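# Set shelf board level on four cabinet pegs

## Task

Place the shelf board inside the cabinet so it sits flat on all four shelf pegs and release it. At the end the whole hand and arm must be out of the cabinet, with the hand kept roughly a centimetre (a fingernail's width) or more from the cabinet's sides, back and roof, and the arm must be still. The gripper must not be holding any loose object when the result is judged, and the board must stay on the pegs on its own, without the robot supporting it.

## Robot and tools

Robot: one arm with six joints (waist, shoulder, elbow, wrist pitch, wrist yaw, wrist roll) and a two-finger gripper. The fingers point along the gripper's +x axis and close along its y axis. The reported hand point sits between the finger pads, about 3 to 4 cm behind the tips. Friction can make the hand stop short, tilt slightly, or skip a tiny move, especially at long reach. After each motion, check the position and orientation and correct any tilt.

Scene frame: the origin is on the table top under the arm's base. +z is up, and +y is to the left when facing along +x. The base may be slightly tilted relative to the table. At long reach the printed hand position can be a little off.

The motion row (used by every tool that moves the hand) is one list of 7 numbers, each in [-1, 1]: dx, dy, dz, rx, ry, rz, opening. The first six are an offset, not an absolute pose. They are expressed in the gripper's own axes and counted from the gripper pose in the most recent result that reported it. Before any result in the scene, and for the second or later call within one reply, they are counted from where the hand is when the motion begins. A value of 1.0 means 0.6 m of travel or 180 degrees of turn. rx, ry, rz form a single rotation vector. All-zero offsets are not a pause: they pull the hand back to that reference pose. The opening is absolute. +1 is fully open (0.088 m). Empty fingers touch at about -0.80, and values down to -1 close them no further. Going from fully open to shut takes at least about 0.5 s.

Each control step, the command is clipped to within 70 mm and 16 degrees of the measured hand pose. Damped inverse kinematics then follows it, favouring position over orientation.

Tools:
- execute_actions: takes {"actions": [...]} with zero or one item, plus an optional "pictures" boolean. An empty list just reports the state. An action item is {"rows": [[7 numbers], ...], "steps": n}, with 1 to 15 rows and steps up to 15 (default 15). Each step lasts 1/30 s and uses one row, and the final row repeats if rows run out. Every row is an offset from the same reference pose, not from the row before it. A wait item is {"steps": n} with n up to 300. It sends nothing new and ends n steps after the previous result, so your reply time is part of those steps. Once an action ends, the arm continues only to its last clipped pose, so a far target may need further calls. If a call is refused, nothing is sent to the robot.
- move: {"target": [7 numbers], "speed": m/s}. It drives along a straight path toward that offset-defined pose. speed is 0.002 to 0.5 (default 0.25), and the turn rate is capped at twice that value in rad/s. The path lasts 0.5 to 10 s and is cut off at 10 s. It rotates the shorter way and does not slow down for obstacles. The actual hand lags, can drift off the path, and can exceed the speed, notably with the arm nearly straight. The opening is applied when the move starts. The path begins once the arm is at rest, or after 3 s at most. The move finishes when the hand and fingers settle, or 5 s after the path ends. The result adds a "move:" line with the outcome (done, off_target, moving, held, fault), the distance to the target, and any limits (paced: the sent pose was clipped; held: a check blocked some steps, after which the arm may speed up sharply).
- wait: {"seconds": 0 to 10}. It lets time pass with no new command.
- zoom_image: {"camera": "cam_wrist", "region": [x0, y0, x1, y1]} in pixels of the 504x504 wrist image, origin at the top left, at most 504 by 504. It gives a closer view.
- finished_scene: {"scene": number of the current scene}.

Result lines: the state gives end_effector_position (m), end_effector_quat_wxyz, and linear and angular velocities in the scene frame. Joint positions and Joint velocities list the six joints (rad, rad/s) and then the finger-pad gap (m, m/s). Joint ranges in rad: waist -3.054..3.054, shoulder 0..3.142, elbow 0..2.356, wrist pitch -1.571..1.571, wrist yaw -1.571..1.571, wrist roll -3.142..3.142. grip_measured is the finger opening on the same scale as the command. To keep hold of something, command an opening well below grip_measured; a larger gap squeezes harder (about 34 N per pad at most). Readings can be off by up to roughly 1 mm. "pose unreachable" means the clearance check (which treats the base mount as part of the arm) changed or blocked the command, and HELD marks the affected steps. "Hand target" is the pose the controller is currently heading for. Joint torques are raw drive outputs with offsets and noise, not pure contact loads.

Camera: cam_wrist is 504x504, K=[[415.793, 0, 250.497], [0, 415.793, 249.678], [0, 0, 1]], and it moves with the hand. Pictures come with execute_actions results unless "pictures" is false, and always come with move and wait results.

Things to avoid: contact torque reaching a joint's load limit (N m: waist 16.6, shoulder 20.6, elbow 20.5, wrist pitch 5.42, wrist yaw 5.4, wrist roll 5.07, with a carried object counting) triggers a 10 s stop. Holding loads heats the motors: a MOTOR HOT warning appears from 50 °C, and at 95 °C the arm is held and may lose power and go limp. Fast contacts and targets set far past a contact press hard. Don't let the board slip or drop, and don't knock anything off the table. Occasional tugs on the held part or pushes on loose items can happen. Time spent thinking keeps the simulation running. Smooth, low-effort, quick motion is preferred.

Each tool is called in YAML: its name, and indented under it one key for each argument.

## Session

execute_actions:
  actions: []

Scene clock: 0.00 s of 4500.00 s.
end_effector_position=(+0.2036, -0.0366, +0.3662) grip_measured=+0.851 end_effector_quat_wxyz=(+0.953, -0.241, -0.053, +0.177) end_effector_velocity=(-0.000, +0.001, -0.002) end_effector_angular_velocity=(-0.012, -0.002, +0.007)
Joint positions: [ 1.174  0.844  0.604 -0.14   0.852 -0.956  0.081]
Joint velocities: [-0.002 -0.002 -0.002 -0.007 -0.007 -0.007 -0.   ]
Joint torques (N m, as the arm reports them, + toward a larger angle): no reading
Motor temperatures (°C, as the motors report them): [29 25 30 31 28 26]
Heat: hottest wrist pitch 31 °C (+0.0 °C/min).
Hand target: +0.204, -0.037, +0.366; +0.953, -0.241, -0.053, +0.177
camera_calibration (this result's frames):
cam_wrist: T_world_to_cam=[[0.284472, -0.831872, 0.476513, -0.251604], [-0.182396, -0.534934, -0.824971, 0.336383], [0.941173, 0.147767, -0.303904, 0.00454455], [0, 0, 0, 1]] pos_world=[0.128652, -0.0300312, 0.39878]

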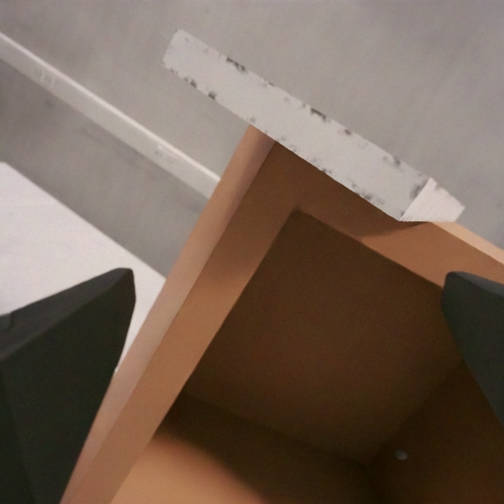

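move:
  target: [-0.178,-0.161,0.132,0.631,-0.118,-0.210,1]

Scene clock: 11.40 s of 4500.00 s.
end_effector_position=(+0.1215, -0.1209, +0.4796) grip_measured=+1.000 end_effector_quat_wxyz=(+0.720, +0.688, -0.036, +0.088) end_effector_velocity=(+0.000, -0.002, +0.001) end_effector_angular_velocity=(+0.011, -0.005, -0.002)
Joint positions: [ 1.726  1.135  0.746  1.575  1.495 -0.452  0.088]
Joint velocities: [-0.002 -0.007  0.002 -0.022 -0.007  0.022  0.   ]
Joint torques (N m, as the arm reports them, + toward a larger angle): [ 0.53  3.9   4.61 -0.53 -0.52  0.21]
Motor temperatures (°C, as the motors report them): [29 26 31 31 28 26]
Heat: hottest elbow 31 °C (+0.0 °C/min).
Hand target: +0.121, -0.121, +0.481; +0.715, +0.692, -0.034, +0.089
Off the commanded pose: 0.002 m, 22 deg; orientation clipped at the last step of the last action.
joint sent to its limit — the command would take joint 4 (wrist pitch) past its upper limit, so that joint was sent only as far as its limit.
After step 90, 3.57 s passed at rest.
move: off_target; limits=paced
camera_calibration (this result's frames):
cam_wrist: T_world_to_cam=[[0.145599, -0.0402585, -0.988524, 0.462871], [-0.436097, 0.894253, -0.100652, 0.226132], [0.888043, 0.445748, 0.112646, -0.0285725], [0, 0, 0, 1]] pos_world=[0.0565955, -0.170849, 0.483539]

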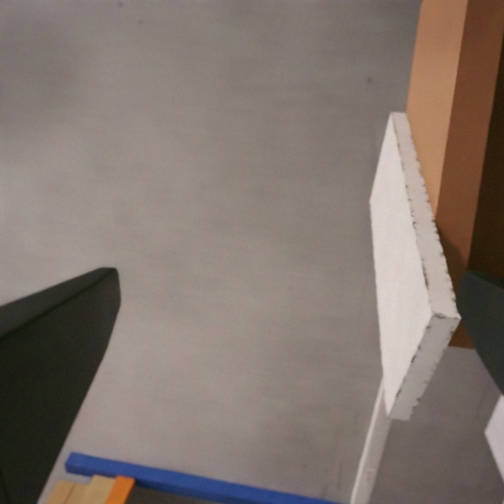

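move:
  target: [0.042,-0.154,0.215,0.0144,-0.0234,-0.056,1]

Scene clock: 21.93 s of 4500.00 s.
end_effector_position=(+0.1706, -0.2503, +0.3983) grip_measured=+1.000 end_effector_quat_wxyz=(+0.707, +0.707, +0.002, +0.003) end_effector_velocity=(-0.000, -0.004, -0.000) end_effector_angular_velocity=(+0.020, +0.004, +0.004)
Joint positions: [ 1.263  0.591  1.052 -0.464  1.251  0.787  0.088]
Joint velocities: [-0.007  0.002  0.022 -0.037 -0.007  0.037  0.   ]
Joint torques (N m, as the arm reports them, + toward a larger angle): [ 0.26  6.95  1.57  0.56 -0.51  0.3 ]
Motor temperatures (°C, as the motors report them): [29 26 31 31 28 26]
Heat: hottest elbow 31 °C (+0.0 °C/min).
Hand target: +0.172, -0.249, +0.400; +0.708, +0.707, +0.004, +0.002
Off the commanded pose: 0.002 m, 0 deg.
After step 90, 4.17 s passed at rest.
move: done
camera_calibration (this result's frames):
cam_wrist: T_world_to_cam=[[-0.0288772, 0.000807064, -0.999583, 0.414626], [-0.382945, 0.923696, 0.0118088, 0.308478], [0.92332, 0.383126, -0.0263647, 0.0283942], [0, 0, 0, 1]] pos_world=[0.103886, -0.296153, 0.411559]

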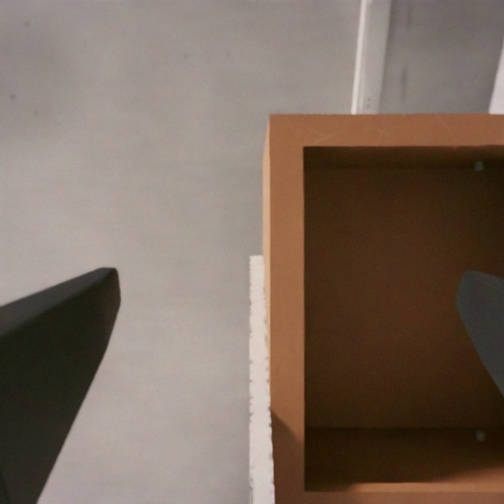

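move:
  target: [0.03,0.13,-0.06,0,0.06,0,1]

Scene clock: 30.63 s of 4500.00 s.
end_effector_position=(+0.1871, -0.2171, +0.4750) grip_measured=+1.000 end_effector_quat_wxyz=(+0.703, +0.705, +0.067, +0.071) end_effector_velocity=(+0.002, +0.006, +0.002) end_effector_angular_velocity=(-0.021, -0.003, +0.018)
Joint positions: [ 1.258  0.946  1.416 -0.755  1.092  1.051  0.088]
Joint velocities: [-0.007  0.012  0.002 -0.007 -0.022 -0.007  0.   ]
Joint torques (N m, as the arm reports them, + toward a larger angle): [ 0.37  6.84  2.18  0.9  -0.38  0.19]
Motor temperatures (°C, as the motors report them): [29 28 31 31 28 26]
Heat: hottest elbow 31 °C (+0.0 °C/min).
Hand target: +0.189, -0.215, +0.476; +0.703, +0.704, +0.069, +0.069
Off the commanded pose: 0.003 m, 0 deg.
After step 90, 4.73 s passed at rest.
move: done
camera_calibration (this result's frames):
cam_wrist: T_world_to_cam=[[-0.0240441, -0.00125269, -0.99971, 0.490425], [-0.548827, 0.835848, 0.0121525, 0.295063], [0.83559, 0.54896, -0.0207847, 0.0521354], [0, 0, 0, 1]] pos_world=[0.130166, -0.274634, 0.487781]

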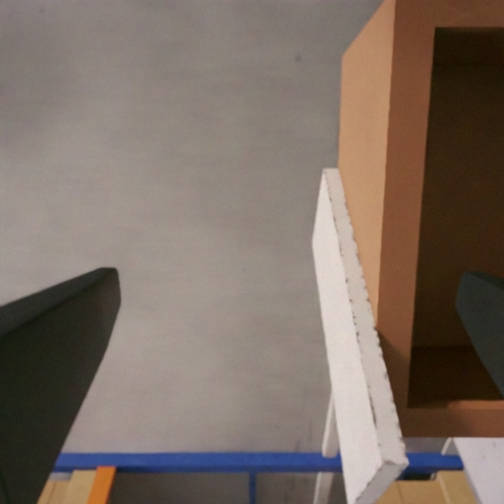

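move:
  target: [0.197,-0.145,-0.201,0,0.2713,-0.002,0.5]
  speed: 0.2

Scene clock: 60.77 s of 4500.00 s.
end_effector_position=(+0.2794, -0.0759, +0.3890) grip_measured=+0.500 end_effector_quat_wxyz=(+0.610, +0.615, +0.351, +0.354) end_effector_velocity=(-0.004, +0.003, -0.007) end_effector_angular_velocity=(-0.022, +0.011, +0.027)
Joint positions: [ 0.394  1.204  1.24  -0.75  -0.389  0.791  0.063]
Joint velocities: [-0.007  0.002 -0.002 -0.037 -0.007 -0.022 -0.   ]
Joint torques (N m, as the arm reports them, + toward a larger angle): [ 2.31 -0.53  5.74  1.18 -0.5  -0.28]
Motor temperatures (°C, as the motors report them): [29 30 30 31 28 26]
Heat: hottest wrist pitch 31 °C (+0.0 °C/min).
Hand target: +0.280, -0.077, +0.389; +0.611, +0.614, +0.351, +0.355
Off the commanded pose: 0.001 m, 0 deg.
After step 90, 24.60 s passed at rest.
move: done
camera_calibration (this result's frames):
cam_wrist: T_world_to_cam=[[-0.0155967, -0.0178449, -0.999719, 0.403173], [-0.990249, 0.138705, 0.0129731, 0.298823], [0.138435, 0.990173, -0.0198342, 0.123651], [0, 0, 0, 1]] pos_world=[0.285079, -0.15669, 0.401636]

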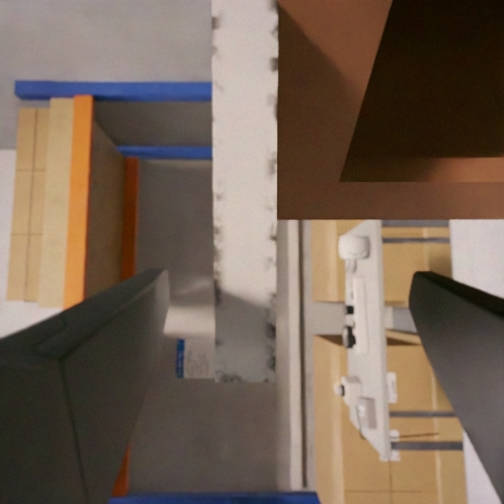

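move:
  target: [0.025,0.02,0.067,0,0,0,0.5]
  speed: 0.05

Scene clock: 78.53 s of 4500.00 s.
end_effector_position=(+0.3200, -0.0823, +0.4005) grip_measured=+0.500 end_effector_quat_wxyz=(+0.609, +0.616, +0.352, +0.354) end_effector_velocity=(+0.002, -0.003, +0.004) end_effector_angular_velocity=(-0.001, -0.031, -0.008)
Joint positions: [ 0.348  1.363  1.406 -0.77  -0.425  0.76   0.063]
Joint velocities: [-0.002  0.002  0.012  0.007 -0.007 -0.022 -0.   ]
Joint torques (N m, as the arm reports them, + toward a larger angle): [ 3.37 -1.03  6.01  1.14 -0.49 -0.25]
Motor temperatures (°C, as the motors report them): [29 28 32 32 28 26]
Heat: hottest elbow 32 °C (+1.0 °C/min).
Hand target: +0.322, -0.083, +0.401; +0.610, +0.615, +0.351, +0.354
Off the commanded pose: 0.002 m, 0 deg.
After step 90, 13.57 s passed at rest.
move: done
camera_calibration (this result's frames):
cam_wrist: T_world_to_cam=[[-0.0182417, -0.0157663, -0.999709, 0.416231], [-0.990342, 0.137728, 0.0158987, 0.338524], [0.137438, 0.990345, -0.0181264, 0.124258], [0, 0, 0, 1]] pos_world=[0.325769, -0.16312, 0.41298]

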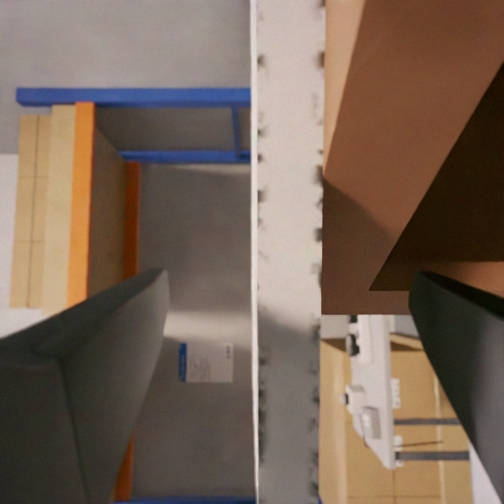

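move:
  target: [0.01,0,0,0,0,0,-0.95]
  speed: 0.03

move:
  target: [0,0.045,0,0,0,0.005,-0.95]
  speed: 0.04

Scene clock: 82.60 s of 4500.00 s.
end_effector_position=(+0.3229, -0.0815, +0.4019) grip_measured=-0.462 end_effector_quat_wxyz=(+0.612, +0.616, +0.347, +0.353) end_effector_velocity=(-0.002, -0.000, +0.002) end_effector_angular_velocity=(+0.005, -0.030, +0.008)
Joint positions: [ 0.352  1.368  1.405 -0.753 -0.417  0.761  0.016]
Joint velocities: [-0.002 -0.007 -0.007  0.007 -0.022 -0.022 -0.   ]
Joint torques (N m, as the arm reports them, + toward a larger angle): [ 3.81 -1.28  4.19  1.47 -0.49  0.15]
Motor temperatures (°C, as the motors report them): [30 28 32 32 28 26]
Heat: hottest elbow 32 °C (+1.0 °C/min).
Hand target: +0.323, -0.077, +0.401; +0.609, +0.616, +0.352, +0.354
Off the commanded pose: 0.005 m, 1 deg.
After step 90, 0.37 s passed at rest.
move: done
camera_calibration (this result's frames):
cam_wrist: T_world_to_cam=[[-0.0112289, -0.0162364, -0.999805, 0.4154], [-0.988942, 0.148047, 0.00870269, 0.34459], [0.147877, 0.988847, -0.0177192, 0.119482], [0, 0, 0, 1]] pos_world=[0.327775, -0.16242, 0.414438]

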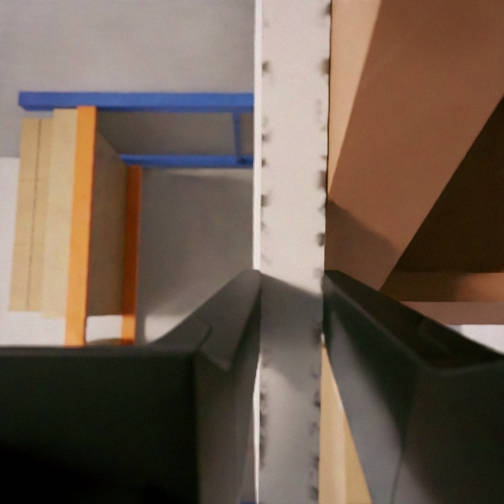

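Scene clock: 83.60 s of 4500.00 s.
end_effector_position=(+0.3255, -0.0794, +0.4157) grip_measured=-0.462 end_effector_quat_wxyz=(+0.610, +0.619, +0.357, +0.342) end_effector_velocity=(-0.004, -0.000, +0.001) end_effector_angular_velocity=(-0.004, -0.003, +0.015)
Joint positions: [ 0.397  1.407  1.481 -0.794 -0.366  0.807  0.016]
Joint velocities: [ 0.002 -0.002  0.007 -0.022 -0.007 -0.007 -0.   ]
Joint torques (N m, as the arm reports them, + toward a larger angle): [ 4.94 -2.37  7.11  1.9  -0.92 -0.11]
Motor temperatures (°C, as the motors report them): [30 28 32 32 28 26]
Heat: hottest elbow 32 °C (+1.0 °C/min).
Hand target: +0.323, -0.082, +0.429; +0.610, +0.619, +0.342, +0.358
Off the commanded pose: 0.014 m, 2 deg.
move: off_target
camera_calibration (this result's frames):
cam_wrist: T_world_to_cam=[[-0.0402794, -0.0251724, -0.998871, 0.437669], [-0.988121, 0.149382, 0.0360813, 0.335167], [0.148305, 0.988459, -0.0308904, 0.122539], [0, 0, 0, 1]] pos_world=[0.330642, -0.160176, 0.428867]

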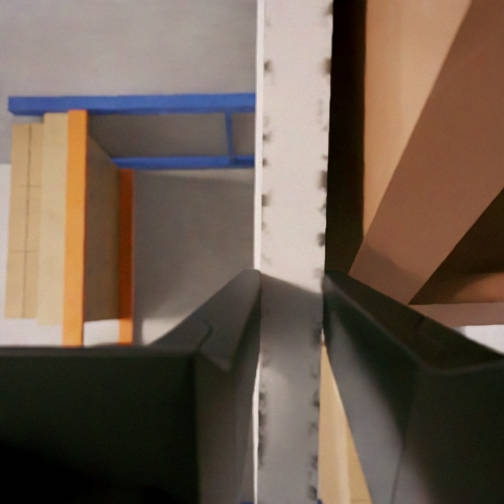

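move:
  target: [0,-0.022,0,0,0,0,-0.95]
  speed: 0.03

move:
  target: [0,0,0,0,0,0,0.1]
  speed: 0.03

move:
  target: [0.03,0,0,0,0,0,0.1]
  speed: 0.02

Scene clock: 89.17 s of 4500.00 s.
end_effector_position=(+0.3257, -0.0791, +0.4043) grip_measured=-0.782 end_effector_quat_wxyz=(+0.609, +0.620, +0.358, +0.342) end_effector_velocity=(-0.000, -0.003, +0.006) end_effector_angular_velocity=(+0.012, -0.043, -0.004)
Joint positions: [ 0.369  1.389  1.434 -0.771 -0.388  0.791  0.001]
Joint velocities: [-0.002 -0.007 -0.002  0.022 -0.022 -0.022  0.   ]
Joint torques (N m, as the arm reports them, + toward a larger angle): [ 3.25 -2.42  4.04  1.38 -0.5  -0.34]
Motor temperatures (°C, as the motors report them): [30 27 32 32 28 26]
Heat: hottest elbow 32 °C (+1.0 °C/min).
Hand target: +0.325, -0.080, +0.403; +0.610, +0.619, +0.357, +0.342
Off the commanded pose: 0.002 m, 0 deg.
After step 90, 1.40 s passed at rest.
move: done
camera_calibration (this result's frames):
cam_wrist: T_world_to_cam=[[-0.0429928, -0.0226526, -0.998819, 0.427386], [-0.988097, 0.148764, 0.0391574, 0.3345], [0.147701, 0.988613, -0.0287787, 0.121178], [0, 0, 0, 1]] pos_world=[0.330995, -0.159879, 0.41727]

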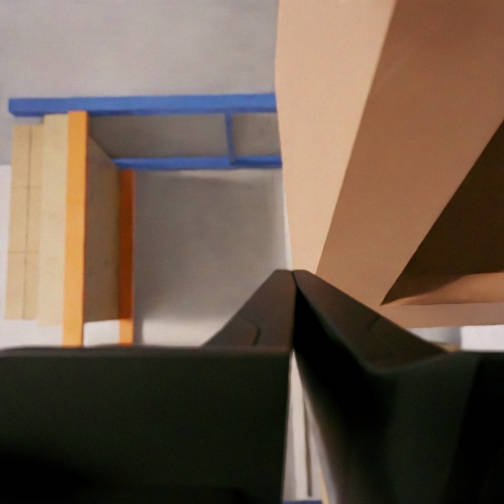

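Scene clock: 89.80 s of 4500.00 s.
end_effector_position=(+0.3257, -0.0791, +0.4044) grip_measured=+0.099 end_effector_quat_wxyz=(+0.609, +0.620, +0.358, +0.342) end_effector_velocity=(-0.002, +0.000, -0.001) end_effector_angular_velocity=(-0.002, -0.002, +0.008)
Joint positions: [ 0.369  1.389  1.434 -0.771 -0.389  0.791  0.044]
Joint velocities: [-0.002 -0.002 -0.002 -0.007 -0.007 -0.007  0.   ]
Joint torques (N m, as the arm reports them, + toward a larger angle): [ 3.63 -2.07  4.98  1.27 -0.43 -0.04]
Motor temperatures (°C, as the motors report them): [30 27 32 32 28 26]
Heat: hottest elbow 32 °C (+1.0 °C/min).
Hand target: +0.326, -0.079, +0.404; +0.609, +0.620, +0.358, +0.342
Off the commanded pose: 0.000 m, 0 deg.
move: done
camera_calibration (this result's frames):
cam_wrist: T_world_to_cam=[[-0.0428492, -0.0224263, -0.99883, 0.427402], [-0.988142, 0.148493, 0.0390567, 0.334495], [0.147443, 0.988659, -0.0285232, 0.121148], [0, 0, 0, 1]] pos_world=[0.33098, -0.15986, 0.417293]

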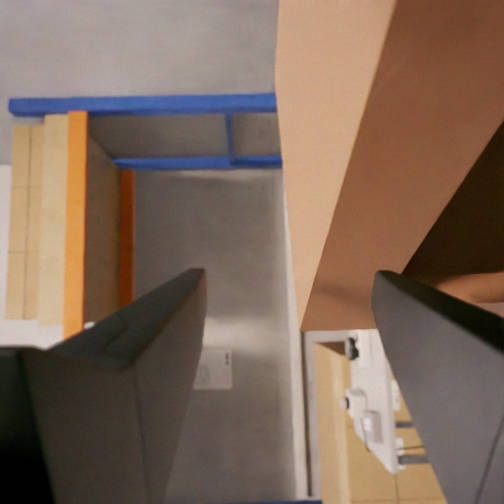

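Scene clock: 90.93 s of 4500.00 s.
end_effector_position=(+0.3335, -0.0696, +0.4064) grip_measured=+0.101 end_effector_quat_wxyz=(+0.611, +0.621, +0.352, +0.342) end_effector_velocity=(-0.005, +0.003, -0.005) end_effector_angular_velocity=(-0.021, +0.004, +0.028)
Joint positions: [ 0.388  1.413  1.423 -0.721 -0.372  0.802  0.044]
Joint velocities: [-0.002 -0.002 -0.002 -0.037 -0.007 -0.022 -0.   ]
Joint torques (N m, as the arm reports them, + toward a larger angle): [ 4.08 -0.95  4.26  1.86 -0.43  0.23]
Motor temperatures (°C, as the motors report them): [30 27 32 32 28 26]
Heat: hottest elbow 32 °C (+1.0 °C/min).
Hand target: +0.335, -0.064, +0.404; +0.609, +0.620, +0.358, +0.342
Off the commanded pose: 0.007 m, 1 deg.
move: done
camera_calibration (this result's frames):
cam_wrist: T_world_to_cam=[[-0.0342311, -0.0203186, -0.999207, 0.427429], [-0.987003, 0.157762, 0.030605, 0.344449], [0.157015, 0.987268, -0.0254549, 0.106189], [0, 0, 0, 1]] pos_world=[0.33793, -0.150494, 0.419251]

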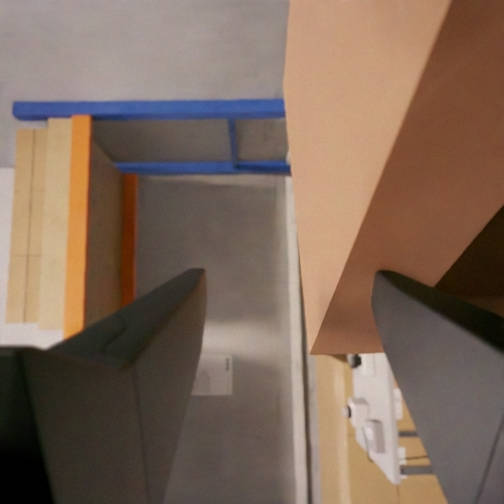

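move:
  target: [-0.2,0.08,0,0,0,-0.12,1]
  speed: 0.15

Scene clock: 94.33 s of 4500.00 s.
end_effector_position=(+0.2734, -0.1713, +0.4549) grip_measured=+1.000 end_effector_quat_wxyz=(+0.670, +0.563, +0.427, +0.228) end_effector_velocity=(-0.001, -0.002, +0.002) end_effector_angular_velocity=(+0.007, -0.013, -0.002)
Joint positions: [ 0.506  1.577  2.248 -1.562 -0.036  0.837  0.088]
Joint velocities: [-0.002 -0.007 -0.002  0.007 -0.007 -0.007  0.   ]
Joint torques (N m, as the arm reports them, + toward a larger angle): [ 3.21  0.19  3.12  1.2  -0.27  0.2 ]
Motor temperatures (°C, as the motors report them): [31 27 32 33 28 26]
Heat: hottest wrist pitch 33 °C (+2.0 °C/min).
Hand target: +0.273, -0.172, +0.456; +0.669, +0.564, +0.426, +0.228
Off the commanded pose: 0.002 m, 5 deg.
joint sent to its limit — the command would take joint 4 (wrist pitch) past its lower limit, so that joint was sent only as far as its limit.
move: off_target
camera_calibration (this result's frames):
cam_wrist: T_world_to_cam=[[-0.190809, -0.285169, -0.939293, 0.441914], [-0.965895, 0.225165, 0.127854, 0.261184], [0.175036, 0.931654, -0.318407, 0.336018], [0, 0, 0, 1]] pos_world=[0.277782, -0.245843, 0.488683]

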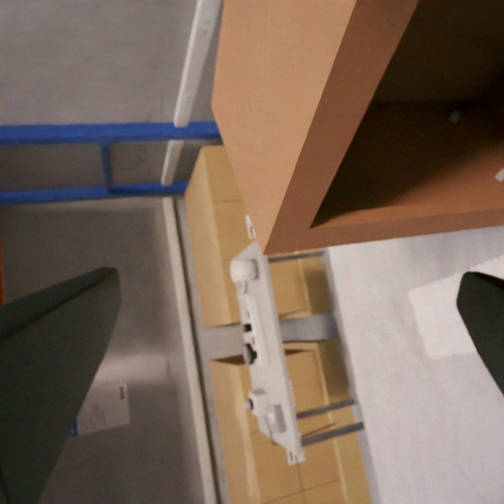

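move:
  target: [0.091,-0.207,-0.121,-0.035,0.070,-0.092,1]
  speed: 0.2

Scene clock: 117.23 s of 4500.00 s.
end_effector_position=(+0.2203, -0.1201, +0.3214) grip_measured=+1.000 end_effector_quat_wxyz=(+0.673, +0.433, +0.560, +0.214) end_effector_velocity=(-0.004, +0.001, -0.002) end_effector_angular_velocity=(-0.000, +0.004, +0.014)
Joint positions: [ 0.407  1.29   1.529 -1.487 -0.021  0.633  0.088]
Joint velocities: [-0.002 -0.007 -0.012 -0.007 -0.007 -0.007  0.   ]
Joint torques (N m, as the arm reports them, + toward a larger angle): [ 2.28 -0.64  3.26  1.19 -0.33 -0.31]
Motor temperatures (°C, as the motors report them): [31 26 31 33 28 26]
Heat: hottest wrist pitch 33 °C (+2.0 °C/min).
Hand target: +0.220, -0.120, +0.319; +0.674, +0.431, +0.561, +0.213
Off the commanded pose: 0.002 m, 0 deg.
After step 90, 18.53 s passed at rest.
move: done
camera_calibration (this result's frames):
cam_wrist: T_world_to_cam=[[-0.206777, -0.556409, -0.804768, 0.248717], [-0.973362, 0.0337212, 0.226781, 0.162331], [-0.0990455, 0.830224, -0.54856, 0.377383], [0, 0, 0, 1]] pos_world=[0.246814, -0.180398, 0.370363]

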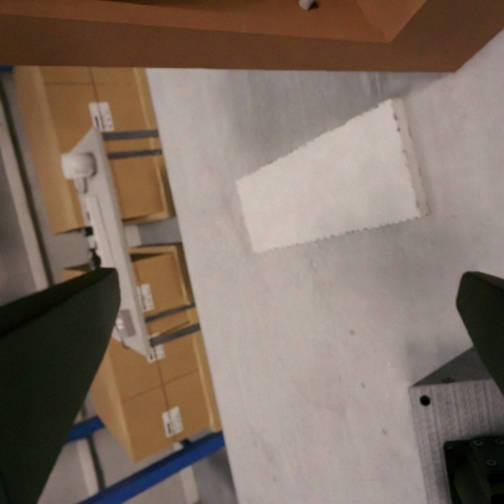

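move:
  target: [0.512,-0.132,-0.073,0,0,-0.3074,-0.9]
  speed: 0.15

Scene clock: 174.43 s of 4500.00 s.
end_effector_position=(+0.2481, +0.0861, +0.0796) grip_measured=-0.782 end_effector_quat_wxyz=(+0.692, +0.125, +0.700, -0.123) end_effector_velocity=(+0.000, -0.002, -0.001) end_effector_angular_velocity=(-0.009, +0.001, +0.010)
Joint positions: [ 0.623  2.232  1.098 -0.965  0.605  1.143  0.001]
Joint velocities: [-0.002  0.002  0.002 -0.007  0.007 -0.007  0.   ]
Joint torques (N m, as the arm reports them, + toward a larger angle): [ 4.74 -4.45  5.47  0.18  0.11  0.26]
Motor temperatures (°C, as the motors report them): [31 26 31 33 28 26]
Heat: hottest wrist pitch 33 °C (+0.0 °C/min).
Hand target: +0.249, +0.088, +0.079; +0.692, +0.124, +0.700, -0.124
Off the commanded pose: 0.005 m, 1 deg.
After step 90, 50.50 s passed at rest.
move: done
camera_calibration (this result's frames):
cam_wrist: T_world_to_cam=[[-0.344957, -0.938178, 0.0287526, 0.175366], [-0.860943, 0.328463, 0.388445, 0.171123], [-0.373875, 0.109243, -0.921023, 0.236141], [0, 0, 0, 1]] pos_world=[0.296108, 0.0825205, 0.145977]

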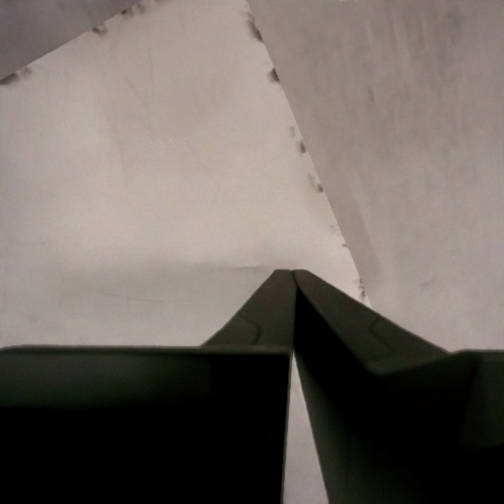

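move:
  target: [0.05,0.047,-0.017,0,0,0,-0.9]
  speed: 0.03

Scene clock: 178.43 s of 4500.00 s.
end_effector_position=(+0.2484, +0.1135, +0.0533) grip_measured=-0.782 end_effector_quat_wxyz=(+0.694, +0.128, +0.698, -0.122) end_effector_velocity=(-0.004, -0.003, -0.000) end_effector_angular_velocity=(-0.008, +0.020, +0.004)
Joint positions: [ 0.624  2.349  1.098 -0.841  0.606  1.143  0.001]
Joint velocities: [-0.002 -0.002 -0.002 -0.022 -0.007  0.007 -0.   ]
Joint torques (N m, as the arm reports them, + toward a larger angle): [ 4.45 -4.15  5.26  0.53 -0.01 -0.04]
Motor temperatures (°C, as the motors report them): [31 26 31 33 28 26]
Heat: hottest wrist pitch 33 °C (+0.0 °C/min).
Hand target: +0.248, +0.116, +0.050; +0.692, +0.125, +0.700, -0.122
Off the commanded pose: 0.004 m, 0 deg.
move: done
camera_calibration (this result's frames):
cam_wrist: T_world_to_cam=[[-0.348148, -0.937148, 0.0233805, 0.202896], [-0.862324, 0.329934, 0.384111, 0.173041], [-0.367683, 0.113566, -0.922991, 0.207096], [0, 0, 0, 1]] pos_world=[0.296001, 0.109532, 0.119937]

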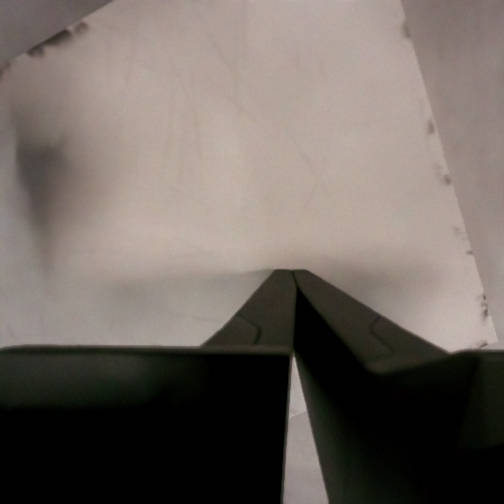

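move:
  target: [0.02,-0.125,0.045,0,0,0,-0.9]
  speed: 0.03

Scene clock: 183.53 s of 4500.00 s.
end_effector_position=(+0.2510, +0.0454, +0.0519) grip_measured=-0.782 end_effector_quat_wxyz=(+0.703, +0.135, +0.690, -0.106) end_effector_velocity=(-0.003, -0.002, -0.001) end_effector_angular_velocity=(+0.002, +0.013, +0.022)
Joint positions: [ 0.475  2.083  0.919 -0.776  0.669  0.932  0.001]
Joint velocities: [-0.007 -0.007 -0.007 -0.007 -0.007 -0.022 -0.   ]
Joint torques (N m, as the arm reports them, + toward a larger angle): [ 1.05 -4.43  2.41  0.21  0.65 -0.14]
Motor temperatures (°C, as the motors report them): [31 26 31 33 28 26]
Heat: hottest wrist pitch 33 °C (+0.0 °C/min).
Hand target: +0.247, +0.035, +0.042; +0.694, +0.128, +0.698, -0.122
Off the commanded pose: 0.017 m, 2 deg.
move: off_target
camera_calibration (this result's frames):
cam_wrist: T_world_to_cam=[[-0.336548, -0.941579, -0.0127851, 0.139252], [-0.877802, 0.308779, 0.366224, 0.203993], [-0.340881, 0.134475, -0.930439, 0.207233], [0, 0, 0, 1]] pos_world=[0.296572, 0.0402603, 0.119891]

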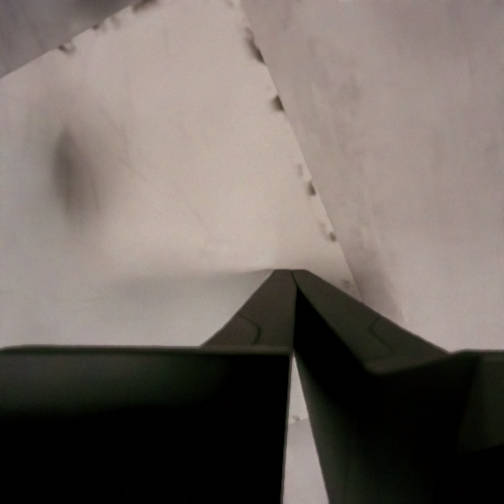

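move:
  target: [-0.03,0.1,-0.036,0,0,0,-0.9]
  speed: 0.08

move:
  target: [0.075,0,0,0,0,0,-0.9]
  speed: 0.03

move:
  target: [0.05,-0.16,0.058,0,0,0,-0.9]
  speed: 0.03

Scene clock: 191.27 s of 4500.00 s.
end_effector_position=(+0.2503, +0.1060, +0.0721) grip_measured=-0.782 end_effector_quat_wxyz=(+0.704, +0.134, +0.690, -0.105) end_effector_velocity=(-0.000, -0.003, +0.000) end_effector_angular_velocity=(-0.015, +0.007, +0.000)
Joint positions: [ 0.644  2.271  1.084 -0.865  0.6    1.119  0.001]
Joint velocities: [-0.002  0.002  0.007 -0.022  0.007  0.007 -0.   ]
Joint torques (N m, as the arm reports them, + toward a larger angle): [ 4.69 -4.41  5.58  0.14 -0.07  0.31]
Motor temperatures (°C, as the motors report them): [31 27 31 32 28 26]
Heat: hottest wrist pitch 32 °C (-1.0 °C/min).
Hand target: +0.250, +0.108, +0.072; +0.703, +0.134, +0.690, -0.107
Off the commanded pose: 0.002 m, 0 deg.
After step 90, 3.57 s passed at rest.
move: done
camera_calibration (this result's frames):
cam_wrist: T_world_to_cam=[[-0.334685, -0.942232, -0.0136072, 0.195971], [-0.878966, 0.306942, 0.364974, 0.177812], [-0.339713, 0.134112, -0.930918, 0.217372], [0, 0, 0, 1]] pos_world=[0.295723, 0.100921, 0.140125]

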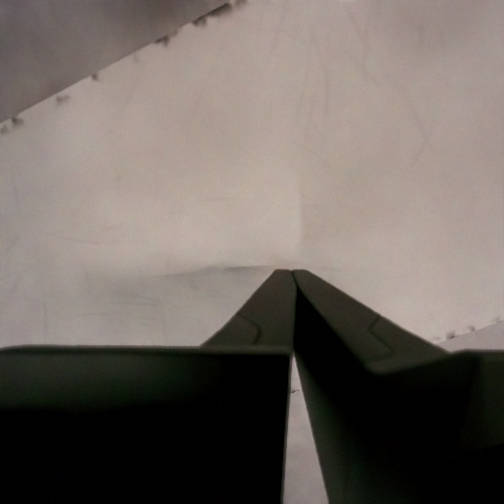

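Scene clock: 193.00 s of 4500.00 s.
end_effector_position=(+0.2611, +0.1136, +0.0507) grip_measured=-0.782 end_effector_quat_wxyz=(+0.721, +0.151, +0.670, -0.092) end_effector_velocity=(-0.001, -0.000, -0.001) end_effector_angular_velocity=(-0.010, -0.007, +0.039)
Joint positions: [ 0.602  2.291  1.025 -0.679  0.631  1.032  0.001]
Joint velocities: [ 0.002  0.002 -0.007  0.007  0.007 -0.037  0.   ]
Joint torques (N m, as the arm reports them, + toward a larger angle): [ 1.4  -1.05  1.22  1.38  0.13 -0.25]
Motor temperatures (°C, as the motors report them): [31 27 31 32 28 26]
Heat: hottest wrist pitch 32 °C (-1.0 °C/min).
Hand target: +0.250, +0.107, +0.029; +0.704, +0.135, +0.690, -0.105
Off the commanded pose: 0.026 m, 4 deg.
move: off_target
camera_calibration (this result's frames):
cam_wrist: T_world_to_cam=[[-0.338695, -0.938693, -0.0643515, 0.209629], [-0.896719, 0.301325, 0.32419, 0.200195], [-0.284924, 0.167507, -0.943801, 0.182706], [0, 0, 0, 1]] pos_world=[0.302576, 0.105849, 0.121027]

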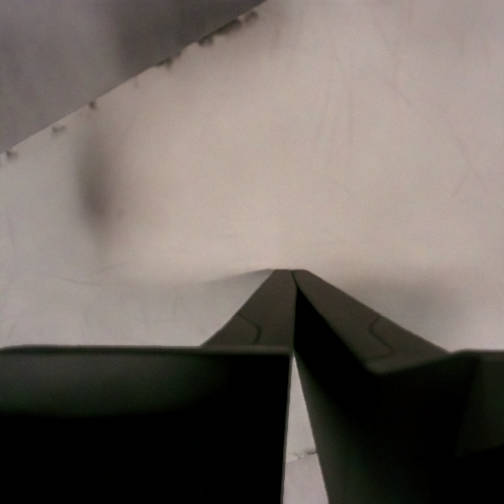

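Scene clock: 196.83 s of 4500.00 s.
end_effector_position=(+0.2602, +0.0585, +0.0513) grip_measured=-0.782 end_effector_quat_wxyz=(+0.738, +0.166, +0.654, -0.011) end_effector_velocity=(-0.001, -0.002, +0.001) end_effector_angular_velocity=(+0.004, +0.002, +0.016)
Joint positions: [ 0.45   1.98   0.793 -0.507  0.587  0.678  0.001]
Joint velocities: [-0.007 -0.012 -0.002 -0.007 -0.007 -0.022 -0.001]
Joint torques (N m, as the arm reports them, + toward a larger angle): [-6.21 -3.15  2.    0.15  3.52  0.17]
Motor temperatures (°C, as the motors report them): [31 27 31 32 29 26]
Heat: hottest wrist pitch 32 °C (-1.0 °C/min).
Hand target: +0.258, +0.019, +0.020; +0.720, +0.150, +0.672, -0.089
Off the commanded pose: 0.059 m, 10 deg.
move: off_target
camera_calibration (this result's frames):
cam_wrist: T_world_to_cam=[[-0.239016, -0.950004, -0.200907, 0.139404], [-0.941836, 0.176475, 0.28601, 0.236752], [-0.236256, 0.257582, -0.936928, 0.173987], [0, 0, 0, 1]] pos_world=[0.297407, 0.0458375, 0.123307]

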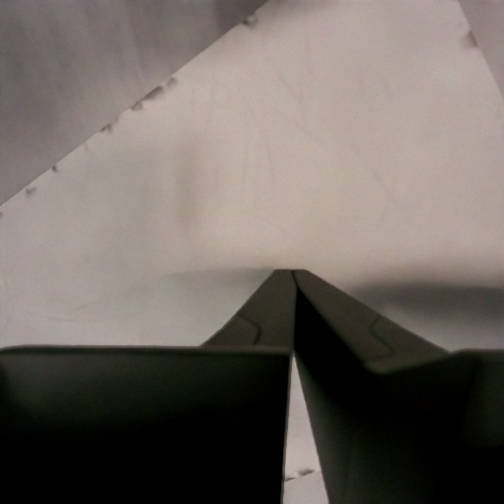

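move:
  target: [-0.25,0,-0.1,0,0,0.1,-0.9]
  speed: 0.1

Scene clock: 201.67 s of 4500.00 s.
end_effector_position=(+0.1802, +0.0456, +0.1876) grip_measured=-0.782 end_effector_quat_wxyz=(+0.730, +0.260, +0.623, +0.103) end_effector_velocity=(-0.002, -0.003, +0.000) end_effector_angular_velocity=(-0.015, -0.007, +0.014)
Joint positions: [ 0.825  1.465  0.807 -0.975  0.341  0.978  0.001]
Joint velocities: [ 0.007 -0.007  0.002 -0.022  0.007 -0.007 -0.   ]
Joint torques (N m, as the arm reports them, + toward a larger angle): [ 2.72 -1.91  7.39  0.85 -0.17  0.24]
Motor temperatures (°C, as the motors report them): [32 27 31 31 32 26]
Heat: hottest waist 32 °C (-1.0 °C/min).
Hand target: +0.181, +0.045, +0.191; +0.730, +0.265, +0.621, +0.104
Off the commanded pose: 0.004 m, 1 deg.
move: done
camera_calibration (this result's frames):
cam_wrist: T_world_to_cam=[[-0.179212, -0.857585, -0.482111, 0.173117], [-0.966962, 0.0632378, 0.246954, 0.141734], [-0.181297, 0.51044, -0.840585, 0.246564], [0, 0, 0, 1]] pos_world=[0.212778, 0.0136431, 0.255718]

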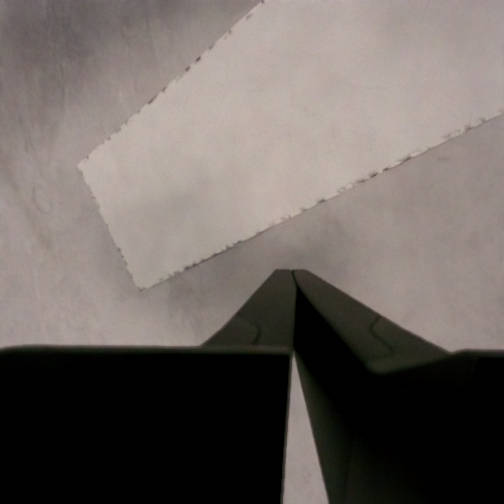

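move:
  target: [0.259,0.0615,0.033,0.5231,-0.1212,-0.152,-0.9]
  speed: 0.15

Scene clock: 220.67 s of 4500.00 s.
end_effector_position=(+0.2369, +0.1428, +0.0763) grip_measured=-0.782 end_effector_quat_wxyz=(+0.407, +0.580, +0.407, -0.577) end_effector_velocity=(+0.004, +0.001, +0.000) end_effector_angular_velocity=(+0.004, -0.010, -0.015)
Joint positions: [ 0.744  2.41   1.189 -0.937  0.555  2.824  0.001]
Joint velocities: [-0.002  0.002  0.007  0.007  0.007  0.007 -0.   ]
Joint torques (N m, as the arm reports them, + toward a larger angle): [ 4.19 -5.02  5.81  0.04 -0.05  0.3 ]
Motor temperatures (°C, as the motors report them): [32 26 33 31 31 26]
Heat: hottest elbow 33 °C (+0.0 °C/min).
Hand target: +0.237, +0.144, +0.074; +0.404, +0.579, +0.406, -0.581
Off the commanded pose: 0.003 m, 0 deg.
After step 90, 9.80 s passed at rest.
move: done
camera_calibration (this result's frames):
cam_wrist: T_world_to_cam=[[-0.94071, 0.338117, 0.0272152, 0.183859], [0.322537, 0.866743, 0.380429, -0.21246], [0.105041, 0.366651, -0.92441, 0.0727428], [0, 0, 0, 1]] pos_world=[0.233843, 0.0953113, 0.143066]

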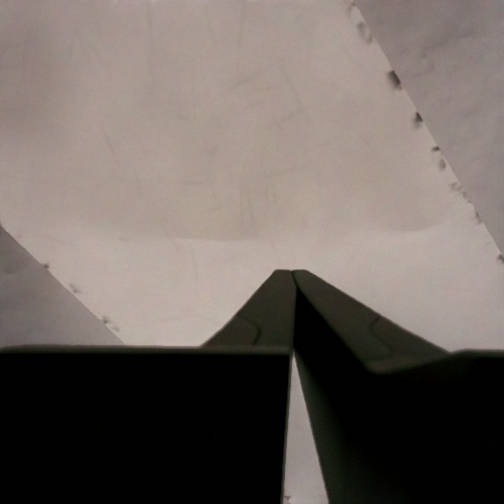

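move:
  target: [0.06,0,0,0,0,0,-0.9]
  speed: 0.03

move:
  target: [0.025,-0.095,0.085,0,0,0,-0.9]
  speed: 0.03

Scene clock: 224.73 s of 4500.00 s.
end_effector_position=(+0.2416, +0.1456, +0.0525) grip_measured=-0.782 end_effector_quat_wxyz=(+0.404, +0.592, +0.405, -0.567) end_effector_velocity=(+0.001, -0.002, -0.002) end_effector_angular_velocity=(-0.004, -0.002, +0.015)
Joint positions: [ 0.701  2.431  1.13  -0.798  0.583  2.769  0.001]
Joint velocities: [-0.007 -0.002 -0.007  0.007  0.007 -0.022 -0.   ]
Joint torques (N m, as the arm reports them, + toward a larger angle): [ 3.05 -3.95  2.71  1.12  0.16 -0.29]
Motor temperatures (°C, as the motors report them): [32 27 33 31 30 26]
Heat: hottest elbow 33 °C (+0.0 °C/min).
Hand target: +0.237, +0.143, +0.041; +0.407, +0.580, +0.407, -0.576
Off the commanded pose: 0.013 m, 2 deg.
move: off_target
camera_calibration (this result's frames):
cam_wrist: T_world_to_cam=[[-0.938598, 0.34481, 0.0118255, 0.187282], [0.319837, 0.856746, 0.404586, -0.206581], [0.129374, 0.383526, -0.914423, 0.040372], [0, 0, 0, 1]] pos_world=[0.236632, 0.0969272, 0.118282]

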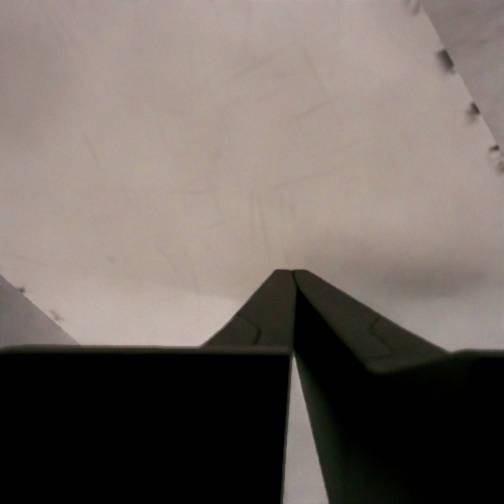

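Scene clock: 227.60 s of 4500.00 s.
end_effector_position=(+0.1874, +0.1285, +0.0504) grip_measured=-0.782 end_effector_quat_wxyz=(+0.398, +0.620, +0.400, -0.545) end_effector_velocity=(-0.005, -0.005, -0.002) end_effector_angular_velocity=(-0.015, +0.020, +0.020)
Joint positions: [ 0.806  2.272  0.838 -0.641  0.55   2.852  0.001]
Joint velocities: [-0.002 -0.002 -0.007 -0.022 -0.007 -0.007 -0.   ]
Joint torques (N m, as the arm reports them, + toward a larger angle): [ 2.12 -2.59 -0.09 -0.24 -0.38  0.35]
Motor temperatures (°C, as the motors report them): [32 27 33 31 30 26]
Heat: hottest elbow 33 °C (+0.0 °C/min).
Hand target: +0.171, +0.117, +0.036; +0.404, +0.592, +0.405, -0.568
Off the commanded pose: 0.025 m, 4 deg.
move: off_target
camera_calibration (this result's frames):
cam_wrist: T_world_to_cam=[[-0.931723, 0.362185, -0.0267336, 0.140734], [0.31063, 0.832905, 0.458016, -0.171572], [0.188153, 0.41844, -0.888542, 0.035245], [0, 0, 0, 1]] pos_world=[0.177789, 0.0771831, 0.113662]

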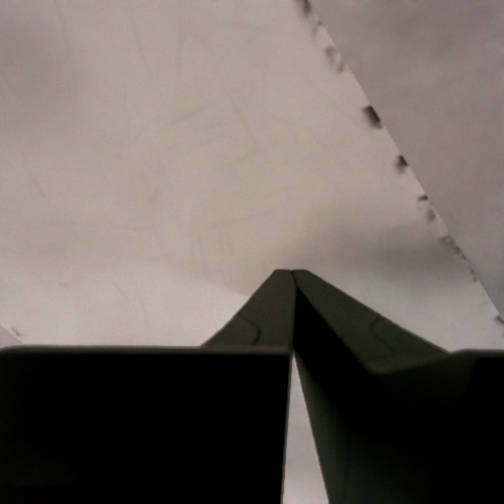

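move:
  target: [-0.04,0.153,0.138,0,0,0,-0.9]
  speed: 0.1

Scene clock: 239.43 s of 4500.00 s.
end_effector_position=(+0.2381, +0.0192, +0.0711) grip_measured=-0.782 end_effector_quat_wxyz=(+0.398, +0.618, +0.401, -0.546) end_effector_velocity=(-0.001, +0.001, -0.000) end_effector_angular_velocity=(+0.022, +0.008, +0.011)
Joint positions: [ 0.485  1.892  0.824 -0.802  0.675  2.49   0.001]
Joint velocities: [-0.007 -0.007 -0.002  0.007 -0.022 -0.022 -0.   ]
Joint torques (N m, as the arm reports them, + toward a larger angle): [ 3.5  -4.48  5.56  0.25  0.06 -0.22]
Motor temperatures (°C, as the motors report them): [32 27 32 30 30 26]
Heat: hottest waist 32 °C (-1.0 °C/min).
Hand target: +0.241, +0.017, +0.073; +0.397, +0.621, +0.400, -0.544
Off the commanded pose: 0.004 m, 0 deg.
After step 90, 7.23 s passed at rest.
move: done
camera_calibration (this result's frames):
cam_wrist: T_world_to_cam=[[-0.932756, 0.359683, -0.0243628, 0.228298], [0.30982, 0.834331, 0.455964, -0.105487], [0.184329, 0.417756, -0.889664, 0.0908415], [0, 0, 0, 1]] pos_world=[0.228883, -0.0320531, 0.134479]

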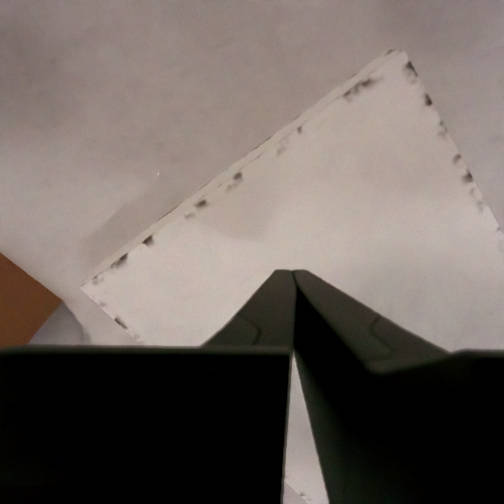

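move:
  target: [0.055,0,0,0,0,0,-0.9]
  speed: 0.03

move:
  target: [0.02,-0.12,0.11,0,0,0,-0.9]
  speed: 0.03

move:
  target: [-0.12,0,0.05,0,0,0,-0.9]
  speed: 0.1

Scene clock: 245.63 s of 4500.00 s.
end_effector_position=(+0.2424, +0.0217, +0.0506) grip_measured=-0.782 end_effector_quat_wxyz=(+0.399, +0.627, +0.399, -0.537) end_effector_velocity=(-0.003, -0.004, -0.001) end_effector_angular_velocity=(-0.025, -0.004, +0.014)
Joint positions: [ 0.433  1.911  0.765 -0.651  0.691  2.406  0.001]
Joint velocities: [ 0.002 -0.007 -0.012 -0.007  0.022 -0.007  0.   ]
Joint torques (N m, as the arm reports them, + toward a larger angle): [ 1.4  -0.72  3.27  2.38  0.16 -0.66]
Motor temperatures (°C, as the motors report them): [32 27 32 30 29 26]
Heat: hottest waist 32 °C (+0.0 °C/min).
Hand target: +0.240, +0.021, +0.039; +0.398, +0.619, +0.401, -0.546
Off the commanded pose: 0.012 m, 1 deg.
After step 90, 1.87 s passed at rest.
move: off_target
camera_calibration (this result's frames):
cam_wrist: T_world_to_cam=[[-0.931642, 0.360939, -0.0420153, 0.231421], [0.299981, 0.829201, 0.471632, -0.0978556], [0.205069, 0.426788, -0.880794, 0.0651376], [0, 0, 0, 1]] pos_world=[0.231599, -0.0301868, 0.113248]

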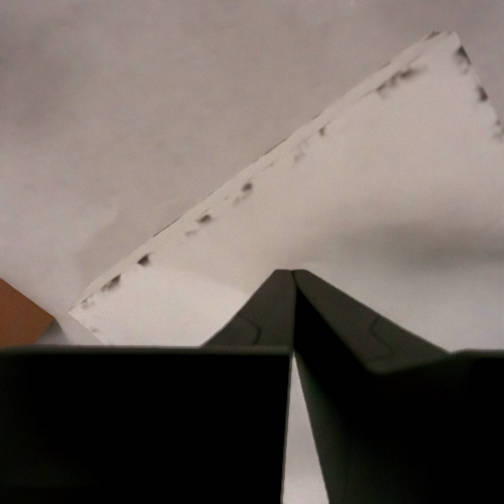

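Scene clock: 249.13 s of 4500.00 s.
end_effector_position=(+0.2053, +0.0049, +0.0513) grip_measured=-0.782 end_effector_quat_wxyz=(+0.395, +0.657, +0.385, -0.514) end_effector_velocity=(-0.004, +0.003, +0.000) end_effector_angular_velocity=(+0.033, +0.019, -0.000)
Joint positions: [ 0.461  1.689  0.554 -0.585  0.692  2.405  0.001]
Joint velocities: [-0.002 -0.007 -0.002 -0.007 -0.037  0.007 -0.   ]
Joint torques (N m, as the arm reports them, + toward a larger angle): [ 2.83 -2.22  4.43  0.55 -0.05  0.03]
Motor temperatures (°C, as the motors report them): [32 27 32 30 29 26]
Heat: hottest waist 32 °C (+0.0 °C/min).
Hand target: +0.204, +0.005, +0.050; +0.394, +0.654, +0.387, -0.516
Off the commanded pose: 0.060 m, 5 deg.
move: held; limits=held; held on 39 of 105 steps, including the last
pose unreachable: on one or more control steps of this call an arm could not follow its commanded pose, so it was not sent that pose on those steps. On the call's last step it was still not sent that pose. It may still have moved: this result reports where it is.
cause: the commanded pose would bring two parts of the arm too close to each other (joints 1 (waist) to 6 (wrist roll) lie between them).
camera_calibration (this result's frames):
cam_wrist: T_world_to_cam=[[-0.916204, 0.389675, -0.0934036, 0.202295], [0.289593, 0.805002, 0.517791, -0.0732338], [0.27696, 0.447353, -0.850393, 0.0640881], [0, 0, 0, 1]] pos_world=[0.188802, -0.0485461, 0.111315]

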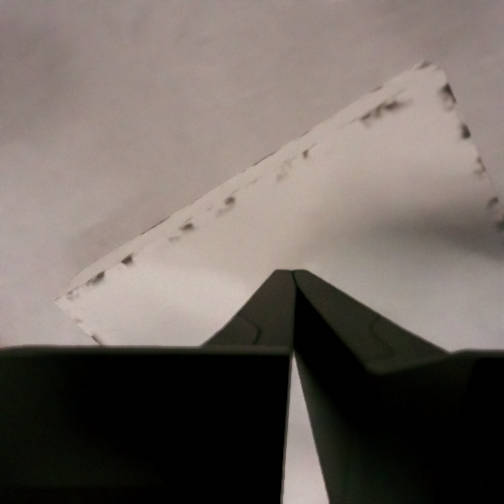

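Scene clock: 250.33 s of 4500.00 s.
end_effector_position=(+0.1799, -0.0291, +0.1140) grip_measured=-0.782 end_effector_quat_wxyz=(+0.398, +0.651, +0.387, -0.517) end_effector_velocity=(-0.002, -0.003, +0.000) end_effector_angular_velocity=(-0.014, +0.004, +0.003)
Joint positions: [ 0.62   1.468  0.679 -1.071  0.659  2.604  0.001]
Joint velocities: [ 0.002 -0.002  0.002 -0.022  0.007  0.007  0.   ]
Joint torques (N m, as the arm reports them, + toward a larger angle): [ 2.92 -1.99  6.56  0.33 -0.07  0.23]
Motor temperatures (°C, as the motors report them): [32 27 32 30 29 26]
Heat: hottest waist 32 °C (+0.0 °C/min).
Hand target: +0.181, -0.029, +0.117; +0.395, +0.656, +0.385, -0.515
Off the commanded pose: 0.004 m, 1 deg.
move: done
camera_calibration (this result's frames):
cam_wrist: T_world_to_cam=[[-0.920335, 0.380769, -0.0894342, 0.198127], [0.286551, 0.812027, 0.508429, -0.0691914], [0.266217, 0.442298, -0.856447, 0.142146], [0, 0, 0, 1]] pos_world=[0.164328, -0.0821258, 0.174638]

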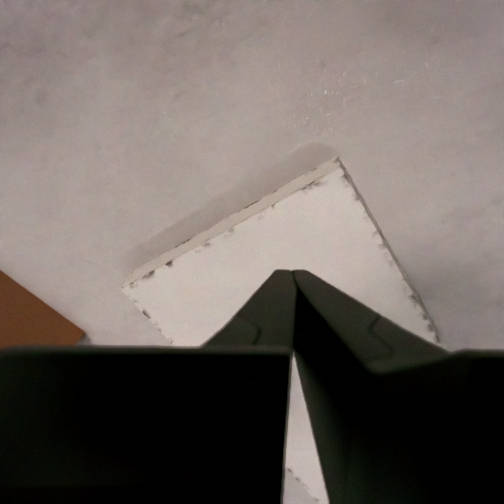

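move:
  target: [0.083,-0.252,-0.482,-0.6553,0.158,0.0098,-0.9]
  speed: 0.15

Scene clock: 271.97 s of 4500.00 s.
end_effector_position=(+0.1578, +0.2957, +0.0903) grip_measured=-0.782 end_effector_quat_wxyz=(+0.675, +0.097, +0.700, +0.210) end_effector_velocity=(-0.005, -0.000, -0.001) end_effector_angular_velocity=(-0.007, +0.015, +0.037)
Joint positions: [ 1.033  2.583  1.197 -0.522  0.122  0.911  0.001]
Joint velocities: [ 0.002  0.007  0.007 -0.022 -0.022 -0.022 -0.   ]
Joint torques (N m, as the arm reports them, + toward a larger angle): [ 3.35 -6.25  7.16  0.75 -0.21 -0.25]
Motor temperatures (°C, as the motors report them): [32 27 34 30 29 26]
Heat: hottest elbow 34 °C (+1.0 °C/min).
Hand target: +0.157, +0.298, +0.089; +0.675, +0.091, +0.701, +0.213
Off the commanded pose: 0.004 m, 1 deg.
After step 90, 11.23 s passed at rest.
move: done
camera_calibration (this result's frames):
cam_wrist: T_world_to_cam=[[0.149356, -0.905203, -0.39787, 0.291331], [-0.889496, -0.298739, 0.345761, 0.2142], [-0.431843, 0.302262, -0.849793, 0.135037], [0, 0, 0, 1]] pos_world=[0.205333, 0.286887, 0.156604]

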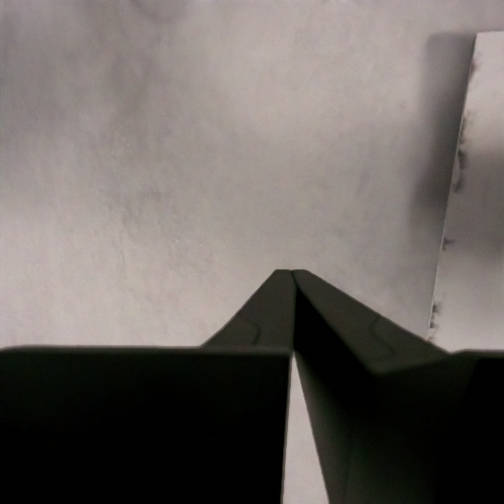

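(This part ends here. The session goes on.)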